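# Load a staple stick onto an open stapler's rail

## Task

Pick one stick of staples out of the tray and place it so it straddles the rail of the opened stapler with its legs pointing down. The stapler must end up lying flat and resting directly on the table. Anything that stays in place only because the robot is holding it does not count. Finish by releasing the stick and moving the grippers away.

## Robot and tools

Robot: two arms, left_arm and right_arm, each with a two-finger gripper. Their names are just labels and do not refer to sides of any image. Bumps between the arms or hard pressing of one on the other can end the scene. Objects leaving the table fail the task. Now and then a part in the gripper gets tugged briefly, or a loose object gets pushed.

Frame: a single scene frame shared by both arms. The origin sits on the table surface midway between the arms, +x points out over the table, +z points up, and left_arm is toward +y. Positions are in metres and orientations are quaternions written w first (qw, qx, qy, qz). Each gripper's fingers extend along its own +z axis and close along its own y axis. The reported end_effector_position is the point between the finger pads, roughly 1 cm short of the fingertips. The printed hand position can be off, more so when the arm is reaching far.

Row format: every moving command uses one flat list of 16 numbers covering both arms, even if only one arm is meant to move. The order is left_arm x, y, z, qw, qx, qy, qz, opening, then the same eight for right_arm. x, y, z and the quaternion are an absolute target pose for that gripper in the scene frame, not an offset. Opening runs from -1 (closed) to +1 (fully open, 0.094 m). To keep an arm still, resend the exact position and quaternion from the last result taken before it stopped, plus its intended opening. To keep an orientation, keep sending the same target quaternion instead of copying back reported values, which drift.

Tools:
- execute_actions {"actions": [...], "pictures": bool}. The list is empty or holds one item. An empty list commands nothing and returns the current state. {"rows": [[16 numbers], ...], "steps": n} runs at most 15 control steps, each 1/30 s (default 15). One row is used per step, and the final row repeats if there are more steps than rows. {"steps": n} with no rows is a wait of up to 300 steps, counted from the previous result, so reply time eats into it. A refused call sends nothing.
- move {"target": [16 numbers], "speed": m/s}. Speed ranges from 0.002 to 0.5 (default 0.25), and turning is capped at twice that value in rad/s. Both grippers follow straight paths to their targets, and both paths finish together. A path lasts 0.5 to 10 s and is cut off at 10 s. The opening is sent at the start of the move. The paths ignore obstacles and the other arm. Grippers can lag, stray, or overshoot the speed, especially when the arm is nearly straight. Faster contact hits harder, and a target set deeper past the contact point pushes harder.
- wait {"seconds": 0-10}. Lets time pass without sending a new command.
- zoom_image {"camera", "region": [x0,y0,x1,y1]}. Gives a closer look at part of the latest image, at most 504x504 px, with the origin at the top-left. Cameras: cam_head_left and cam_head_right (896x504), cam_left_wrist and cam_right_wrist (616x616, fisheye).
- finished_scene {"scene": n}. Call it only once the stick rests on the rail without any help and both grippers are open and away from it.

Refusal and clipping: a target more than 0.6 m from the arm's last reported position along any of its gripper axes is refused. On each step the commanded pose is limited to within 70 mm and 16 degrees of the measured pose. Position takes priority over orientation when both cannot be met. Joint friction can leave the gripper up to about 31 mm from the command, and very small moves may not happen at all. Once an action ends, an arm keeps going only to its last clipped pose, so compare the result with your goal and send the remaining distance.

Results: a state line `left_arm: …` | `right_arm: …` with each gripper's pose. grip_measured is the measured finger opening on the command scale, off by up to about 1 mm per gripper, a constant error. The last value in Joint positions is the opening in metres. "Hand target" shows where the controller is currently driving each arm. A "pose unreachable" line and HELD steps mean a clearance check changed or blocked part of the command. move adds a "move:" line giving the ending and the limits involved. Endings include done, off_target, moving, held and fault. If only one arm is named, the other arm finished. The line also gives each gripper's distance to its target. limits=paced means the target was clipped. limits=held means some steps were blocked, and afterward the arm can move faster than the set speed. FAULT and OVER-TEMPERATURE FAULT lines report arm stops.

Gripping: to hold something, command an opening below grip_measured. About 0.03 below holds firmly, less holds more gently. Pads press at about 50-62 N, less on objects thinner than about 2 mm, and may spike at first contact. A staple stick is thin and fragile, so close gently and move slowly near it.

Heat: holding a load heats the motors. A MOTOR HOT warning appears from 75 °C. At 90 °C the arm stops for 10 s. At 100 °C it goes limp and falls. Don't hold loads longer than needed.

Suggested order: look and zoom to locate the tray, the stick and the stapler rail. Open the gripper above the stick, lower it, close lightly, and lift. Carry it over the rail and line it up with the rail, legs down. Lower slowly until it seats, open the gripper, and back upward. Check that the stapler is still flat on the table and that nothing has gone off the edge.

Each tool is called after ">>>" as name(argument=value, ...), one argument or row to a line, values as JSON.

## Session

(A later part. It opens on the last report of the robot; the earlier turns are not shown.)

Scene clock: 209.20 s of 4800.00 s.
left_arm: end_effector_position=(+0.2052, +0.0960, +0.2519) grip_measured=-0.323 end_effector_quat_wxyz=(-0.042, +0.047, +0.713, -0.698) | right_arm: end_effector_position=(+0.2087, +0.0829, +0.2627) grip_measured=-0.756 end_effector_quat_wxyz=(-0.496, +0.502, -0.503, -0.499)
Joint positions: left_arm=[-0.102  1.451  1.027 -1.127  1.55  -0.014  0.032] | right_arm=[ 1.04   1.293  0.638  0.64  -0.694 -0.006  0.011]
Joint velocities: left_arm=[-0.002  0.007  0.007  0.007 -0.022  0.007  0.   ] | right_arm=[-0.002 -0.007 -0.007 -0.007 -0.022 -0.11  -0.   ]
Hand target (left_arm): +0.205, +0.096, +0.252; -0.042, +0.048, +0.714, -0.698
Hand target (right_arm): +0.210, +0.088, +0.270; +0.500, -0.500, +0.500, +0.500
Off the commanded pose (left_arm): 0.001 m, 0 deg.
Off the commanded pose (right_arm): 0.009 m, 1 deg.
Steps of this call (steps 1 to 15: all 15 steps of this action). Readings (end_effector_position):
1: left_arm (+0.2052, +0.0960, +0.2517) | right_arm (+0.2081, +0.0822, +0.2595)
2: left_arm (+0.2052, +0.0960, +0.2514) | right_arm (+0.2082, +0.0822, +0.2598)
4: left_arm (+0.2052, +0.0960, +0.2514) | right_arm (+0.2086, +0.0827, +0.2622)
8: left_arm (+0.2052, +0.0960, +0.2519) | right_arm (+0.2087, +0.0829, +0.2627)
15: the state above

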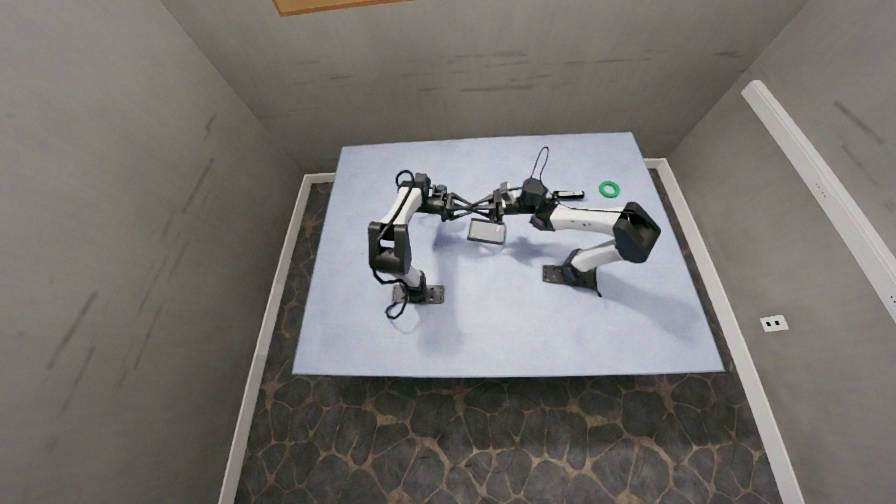

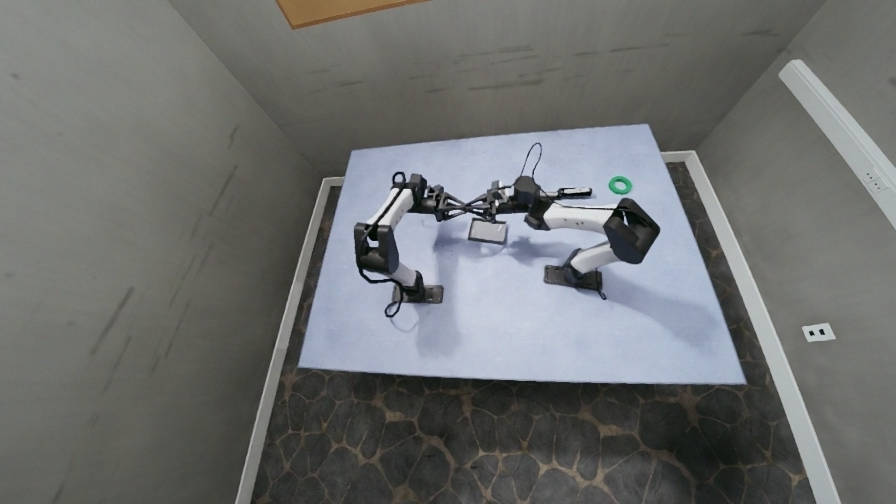

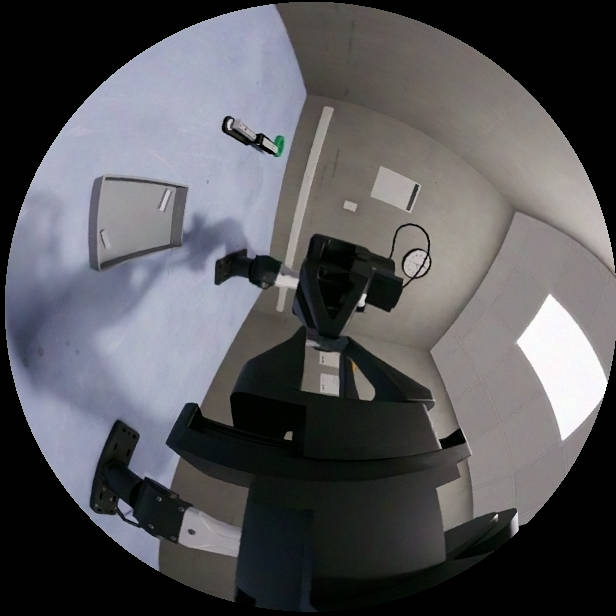

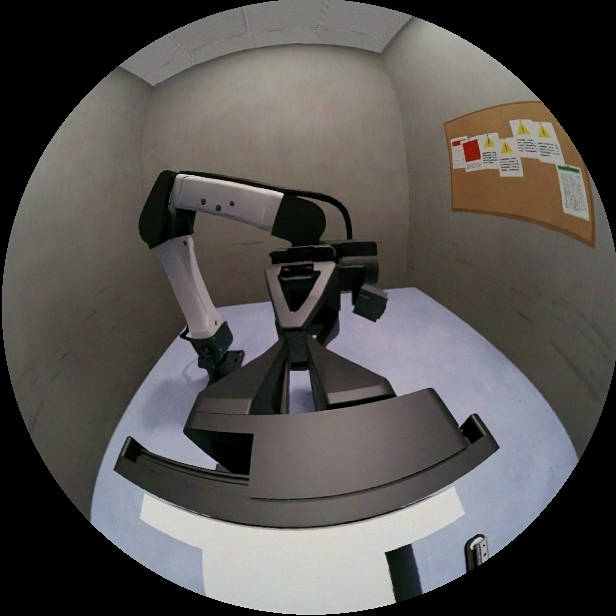

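>>> execute_actions(
  actions=[
    {"rows":[[0.2047,0.0961,0.2516,-0.042,0.048,0.714,-0.698,-0.36,0.209,0.083,0.263,0.5,-0.5,0.5,0.5,-0.79]],"steps":8},
  ],
  pictures=false,
)

>>> execute_actions(
  actions=[
    {"rows":[[0.2047,0.0961,0.2516,-0.042,0.048,0.714,-0.698,-0.36,0.209,0.083,0.263,0.5,-0.5,0.5,0.5,-0.45]],"steps":8},
  ],
  pictures=false,
)

>>> move(
  target=[0.2047,0.0961,0.2516,-0.042,0.048,0.714,-0.698,-0.36, 0.21,-0.02,0.26,0.5,-0.5,0.5,0.5,-0.45],
)

>>> move(
  target=[0.15,0.16,0.13,0,0,1,0,-0.36, 0.40,-0.24,0.11,0,-0.707,0.707,0,-0.45],
)

>>> move(
  target=[0.10,0.0,0.03,0,0,1,0,-0.36, 0.40,-0.24,0.11,0,-0.707,0.707,0,-0.45],
  speed=0.15,
)

>>> zoom_image(
  camera="cam_right_wrist",
  region=[200, 160, 400, 360],
)

Scene clock: 223.07 s of 4800.00 s.
left_arm: end_effector_position=(+0.2052, +0.0960, +0.2520) grip_measured=-0.345 end_effector_quat_wxyz=(-0.042, +0.047, +0.713, -0.698) | right_arm: end_effector_position=(+0.2087, +0.0829, +0.2630) grip_measured=-0.756 end_effector_quat_wxyz=(-0.496, +0.502, -0.503, -0.499)
Joint positions: left_arm=[-0.102  1.451  1.027 -1.127  1.55  -0.014  0.031] | right_arm=[ 1.04   1.293  0.638  0.641 -0.694 -0.006  0.011]
Joint velocities: left_arm=[ 0.007  0.002 -0.012  0.081  0.022 -0.081 -0.001] | right_arm=[ 0.007 -0.007  0.012 -0.095  0.037 -0.051  0.   ]
Hand target (left_arm): +0.205, +0.096, +0.252; -0.042, +0.048, +0.714, -0.698
Hand target (right_arm): +0.209, +0.083, +0.263; +0.500, -0.500, +0.500, +0.500
Off the commanded pose (left_arm): 0.001 m, 0 deg.
Off the commanded pose (right_arm): 0.000 m, 1 deg.
Steps of this call (steps 1 to 90: nothing new was sent; then 10.60 s passed at rest; steps 91 to 98: all 8 steps of this action). Readings (end_effector_position):
91: left_arm (+0.2052, +0.0960, +0.2519) | right_arm (+0.2087, +0.0829, +0.2628)
92: left_arm (+0.2052, +0.0960, +0.2519) | right_arm (+0.2087, +0.0829, +0.2629)
94: left_arm (+0.2052, +0.0960, +0.2520) | right_arm (+0.2087, +0.0829, +0.2630)
98: the state above

Scene clock: 223.33 s of 4800.00 s.
left_arm: end_effector_position=(+0.2052, +0.0960, +0.2520) grip_measured=-0.345 end_effector_quat_wxyz=(-0.042, +0.047, +0.713, -0.698) | right_arm: end_effector_position=(+0.2087, +0.0829, +0.2653) grip_measured=-0.451 end_effector_quat_wxyz=(-0.500, +0.502, -0.499, -0.499)
Joint positions: left_arm=[-0.102  1.451  1.027 -1.127  1.55  -0.014  0.031] | right_arm=[ 1.04   1.293  0.638  0.653 -0.694 -0.005  0.026]
Joint velocities: left_arm=[-0.007 -0.002  0.002  0.007  0.037  0.007 -0.   ] | right_arm=[ 0.002  0.002 -0.022 -0.066  0.051 -0.007  0.   ]
Hand target (left_arm): +0.205, +0.096, +0.252; -0.042, +0.048, +0.714, -0.698
Hand target (right_arm): +0.209, +0.083, +0.263; +0.500, -0.500, +0.500, +0.500
Off the commanded pose (left_arm): 0.001 m, 0 deg.
Off the commanded pose (right_arm): 0.002 m, 0 deg.
Steps of this call (steps 1 to 8: all 8 steps of this action). Readings (end_effector_position):
1: left_arm (+0.2052, +0.0960, +0.2520) | right_arm (+0.2087, +0.0829, +0.2630)
2: left_arm (+0.2052, +0.0960, +0.2520) | right_arm (+0.2087, +0.0829, +0.2636)
4: left_arm (+0.2052, +0.0960, +0.2520) | right_arm (+0.2087, +0.0829, +0.2645)
8: the state above

Scene clock: 224.73 s of 4800.00 s.
left_arm: end_effector_position=(+0.2052, +0.0960, +0.2520) grip_measured=-0.345 end_effector_quat_wxyz=(-0.042, +0.047, +0.713, -0.698) | right_arm: end_effector_position=(+0.2128, -0.0165, +0.2625) grip_measured=-0.451 end_effector_quat_wxyz=(-0.501, +0.499, -0.501, -0.499)
Joint positions: left_arm=[-0.102  1.451  1.027 -1.127  1.55  -0.014  0.031] | right_arm=[ 0.685  0.983  0.459  0.524 -1.043  0.001  0.026]
Joint velocities: left_arm=[-0.002 -0.007 -0.017  0.037  0.037 -0.051  0.001] | right_arm=[ 0.017  0.007 -0.007  0.066 -0.037 -0.037  0.   ]
Hand target (left_arm): +0.205, +0.096, +0.252; -0.042, +0.048, +0.714, -0.698
Hand target (right_arm): +0.209, -0.020, +0.260; +0.500, -0.500, +0.500, +0.500
Off the commanded pose (left_arm): 0.001 m, 0 deg.
Off the commanded pose (right_arm): 0.005 m, 0 deg.
move: done

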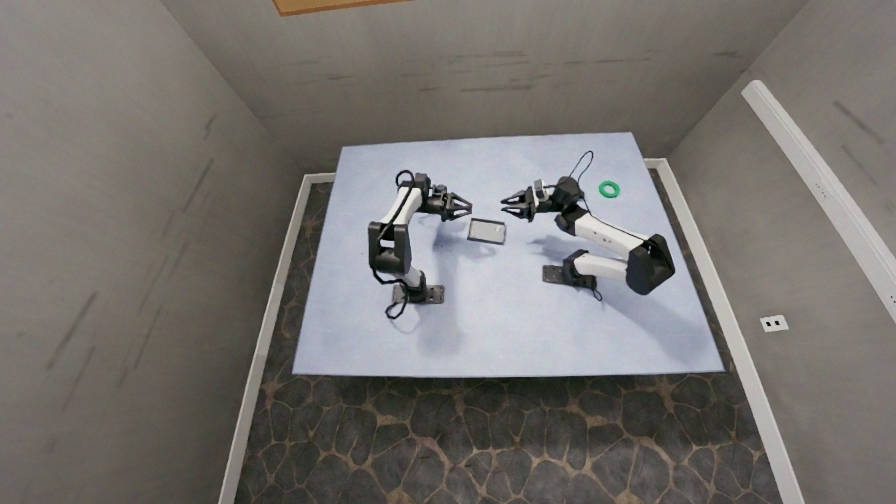

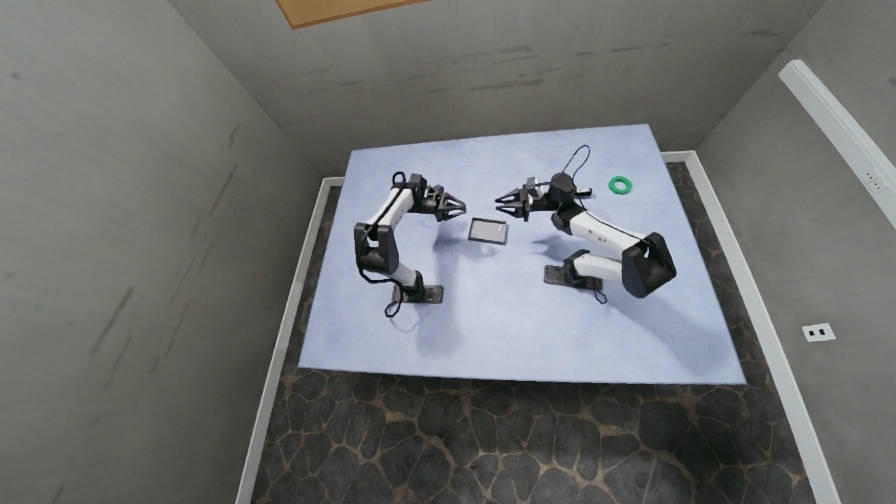

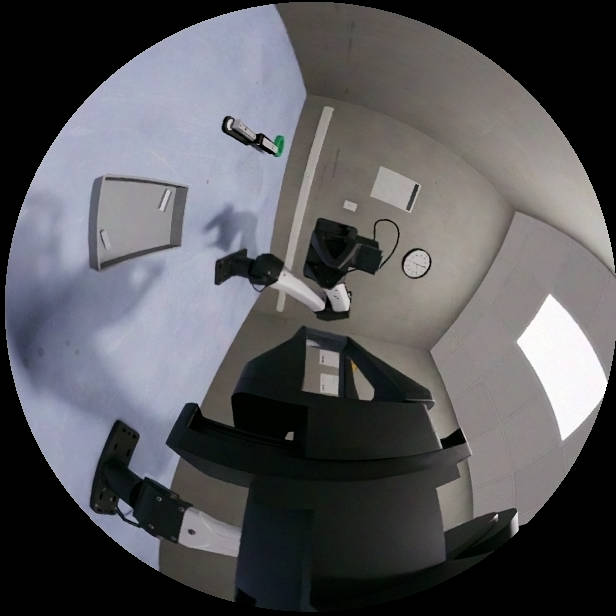

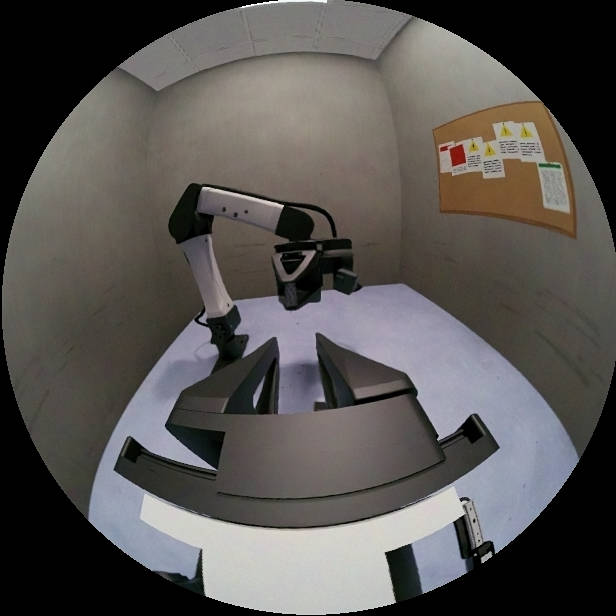

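Scene clock: 228.47 s of 4800.00 s.
left_arm: end_effector_position=(+0.1488, +0.1629, +0.1306) grip_measured=-0.345 end_effector_quat_wxyz=(+0.009, -0.005, +1.000, -0.012) | right_arm: end_effector_position=(+0.3939, -0.2403, +0.1084) grip_measured=-0.451 end_effector_quat_wxyz=(-0.003, +0.701, -0.713, -0.014)
Joint positions: left_arm=[-0.673  1.295  1.09  -1.338  0.007 -0.708  0.031] | right_arm=[ 0.272  1.878  1.595 -1.301 -0.026 -1.444  0.026]
Joint velocities: left_arm=[-0.012 -0.007  0.007  0.007 -0.066  0.051 -0.   ] | right_arm=[-0.002 -0.012 -0.007 -0.037 -0.022  0.037  0.001]
Hand target (left_arm): +0.150, +0.163, +0.131; +0.008, -0.005, +1.000, -0.001
Hand target (right_arm): +0.400, -0.240, +0.109; -0.002, +0.704, -0.710, -0.007
Off the commanded pose (left_arm): 0.003 m, 2 deg.
Off the commanded pose (right_arm): 0.006 m, 2 deg.
move: done

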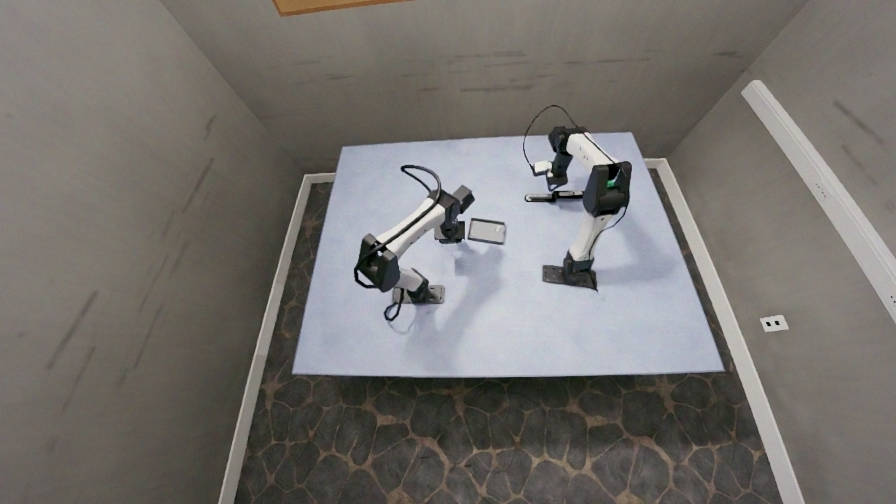

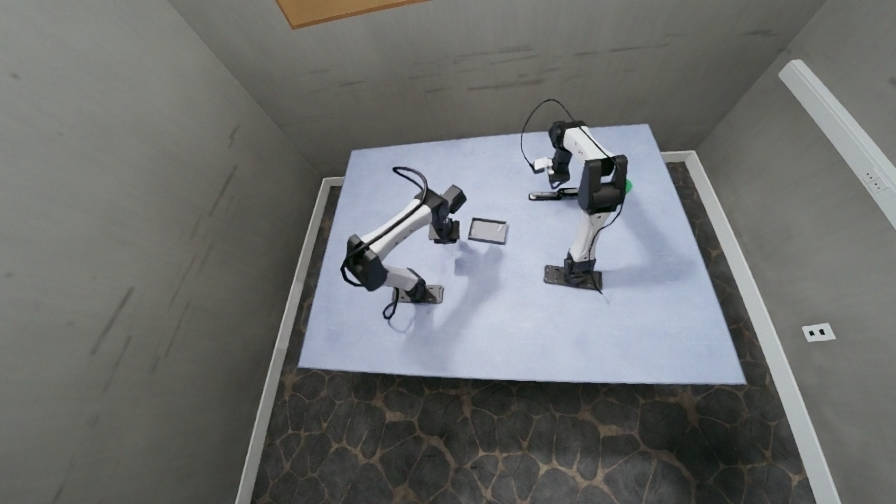

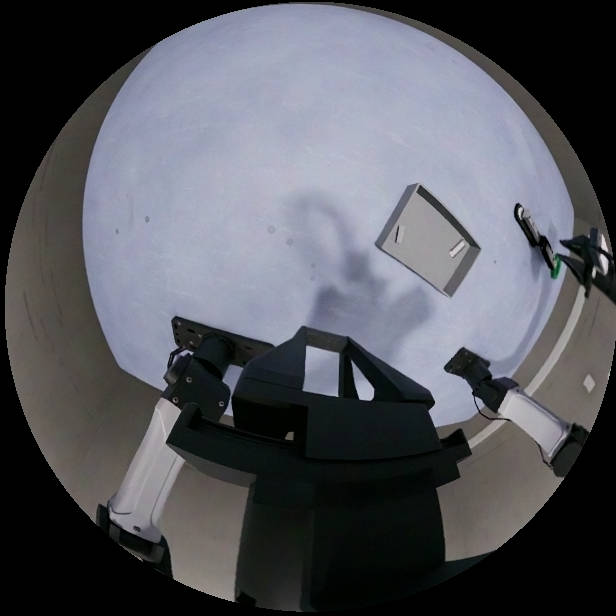

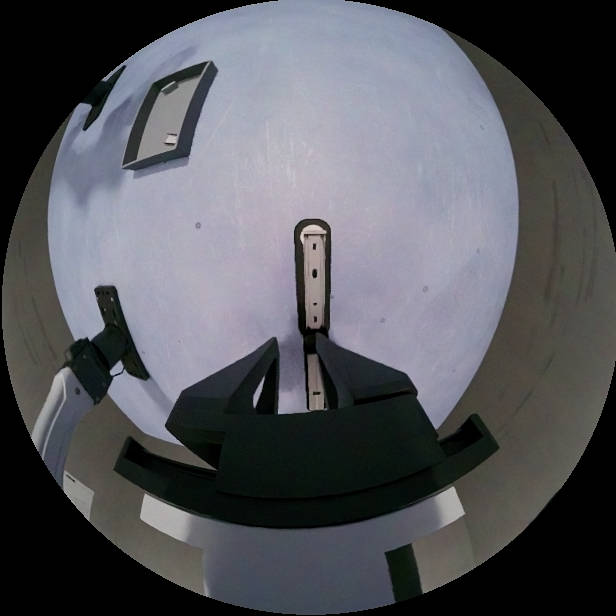

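Scene clock: 230.27 s of 4800.00 s.
left_arm: end_effector_position=(+0.1008, +0.0094, +0.0315) grip_measured=-0.345 end_effector_quat_wxyz=(-0.005, +0.001, +1.000, +0.005) | right_arm: end_effector_position=(+0.3942, -0.2429, +0.1084) grip_measured=-0.451 end_effector_quat_wxyz=(+0.002, +0.701, -0.713, -0.008)
Joint positions: left_arm=[-1.177  1.787  1.166 -0.962  0.006 -1.199  0.031] | right_arm=[ 0.272  1.878  1.595 -1.301 -0.011 -1.444  0.026]
Joint velocities: left_arm=[-0.002 -0.002 -0.017 -0.037 -0.051 -0.051 -0.   ] | right_arm=[-0.022  0.002 -0.007  0.022  0.081  0.022 -0.001]
Hand target (left_arm): +0.104, +0.000, +0.032; +0.003, +0.000, +1.000, -0.001
Hand target (right_arm): +0.400, -0.240, +0.110; -0.000, +0.707, -0.707, -0.000
Off the commanded pose (left_arm): 0.010 m, 1 deg.
Off the commanded pose (right_arm): 0.007 m, 1 deg.
move: done

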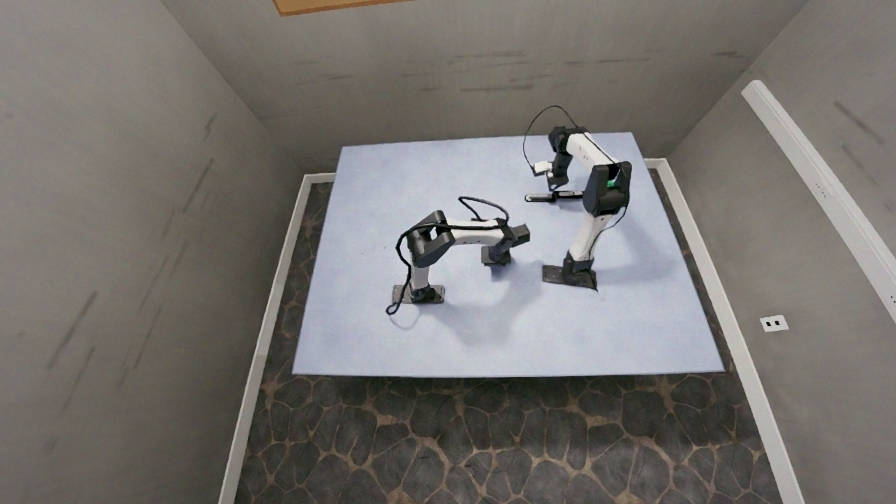

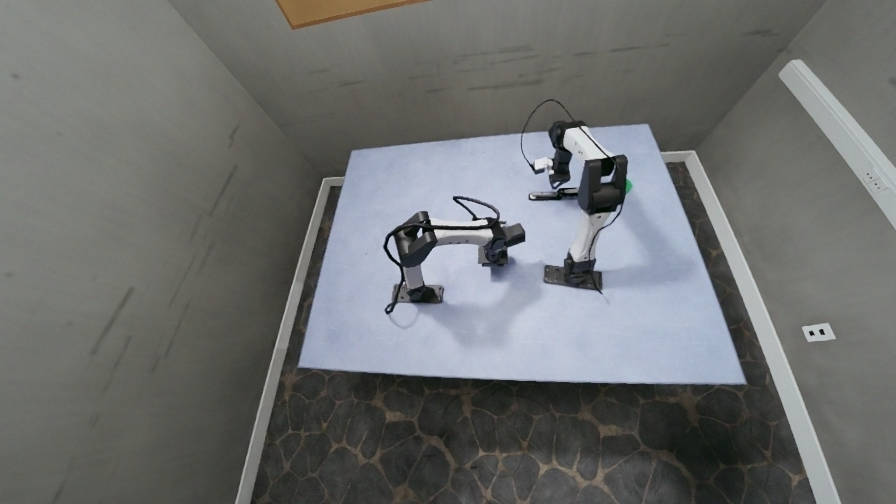

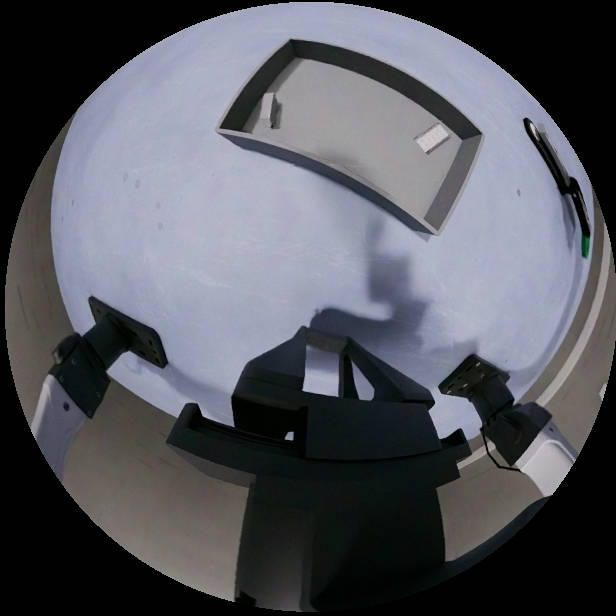

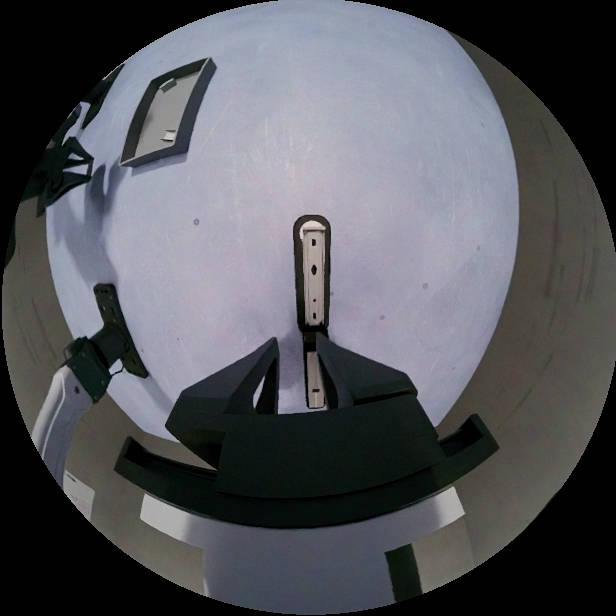

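Region (200, 160, 400, 360) of cam_right_wrist's 616x616 image, scaled by 2.520, with more detail than that image has.

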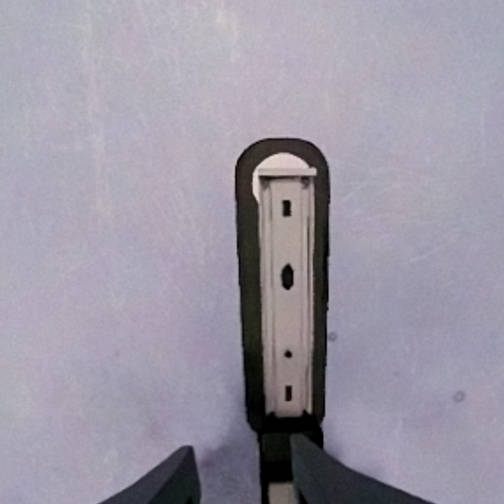

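>>> move(
  target=[0.10,0.005,0.0,0,0,1,0,-0.37, 0.3942,-0.2429,0.1084,0,-0.707,0.707,0,-0.45],
  speed=0.03,
)

>>> zoom_image(
  camera="cam_right_wrist",
  region=[30, 120, 130, 220],
)

Scene clock: 238.67 s of 4800.00 s.
left_arm: end_effector_position=(+0.1048, -0.0010, +0.0123) grip_measured=-0.352 end_effector_quat_wxyz=(+0.003, -0.002, +1.000, -0.016) | right_arm: end_effector_position=(+0.3960, -0.2427, +0.1083) grip_measured=-0.451 end_effector_quat_wxyz=(-0.001, +0.703, -0.711, -0.006)
Joint positions: left_arm=[-1.177  1.818  1.121 -0.841  0.006 -1.206  0.03 ] | right_arm=[ 0.272  1.878  1.595 -1.293 -0.011 -1.448  0.026]
Joint velocities: left_arm=[-0.017  0.007 -0.012  0.022  0.007 -0.051 -0.   ] | right_arm=[-0.012 -0.012 -0.002  0.037 -0.051 -0.007  0.   ]
Hand target (left_arm): +0.100, +0.005, +0.001; +0.000, -0.000, +1.000, +0.000
Hand target (right_arm): +0.394, -0.243, +0.108; +0.000, +0.707, -0.707, -0.000
Off the commanded pose (left_arm): 0.014 m, 2 deg.
Off the commanded pose (right_arm): 0.002 m, 1 deg.
After step 90, 3.93 s passed at rest.
move: off_target (left_arm)

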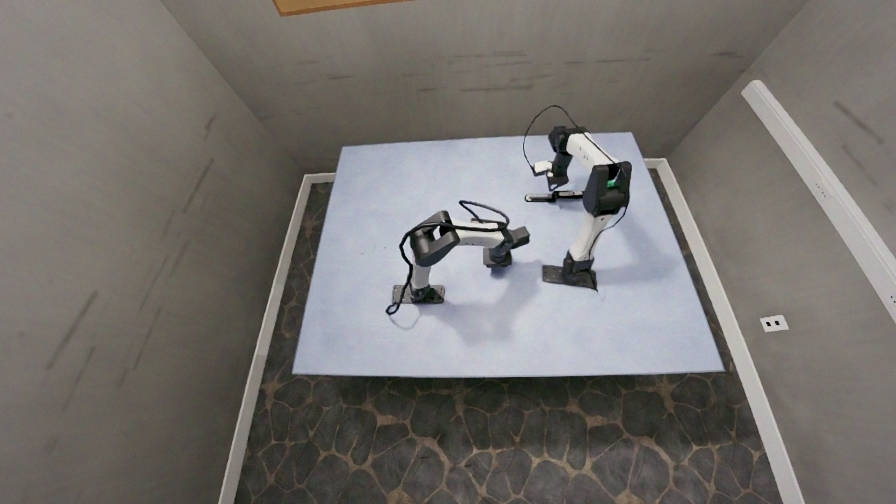

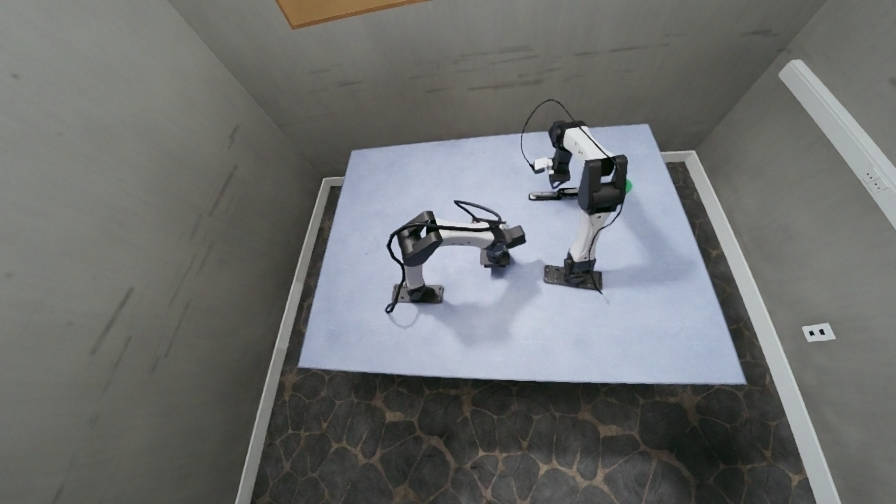

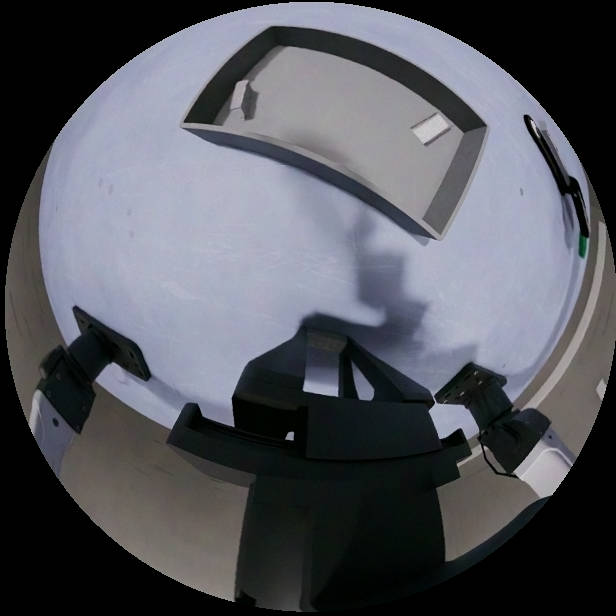

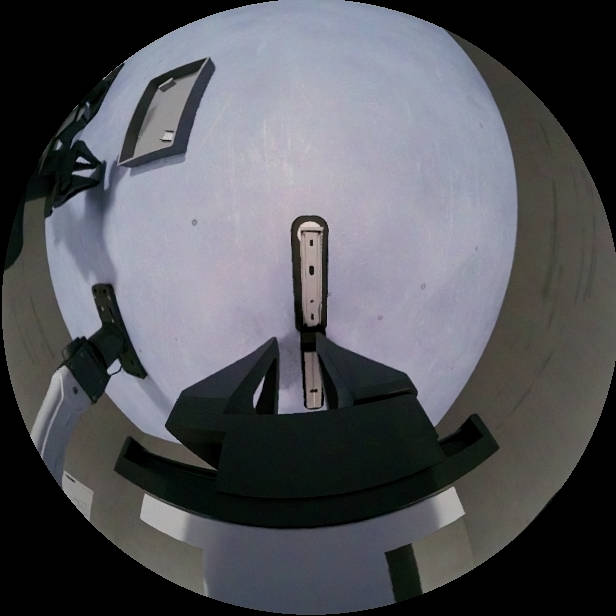

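Region (30, 120, 130, 220) of cam_right_wrist's 616x616 image, scaled by 5.040, with more detail than that image has.

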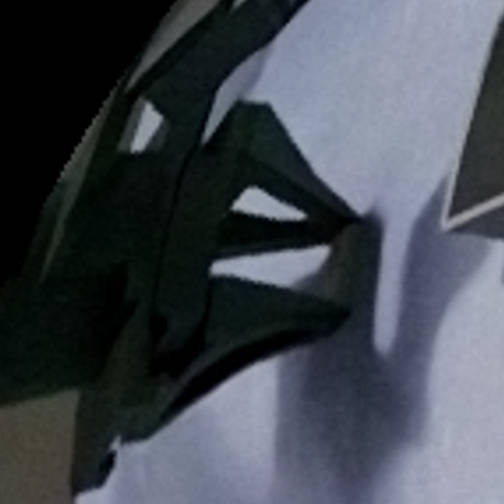

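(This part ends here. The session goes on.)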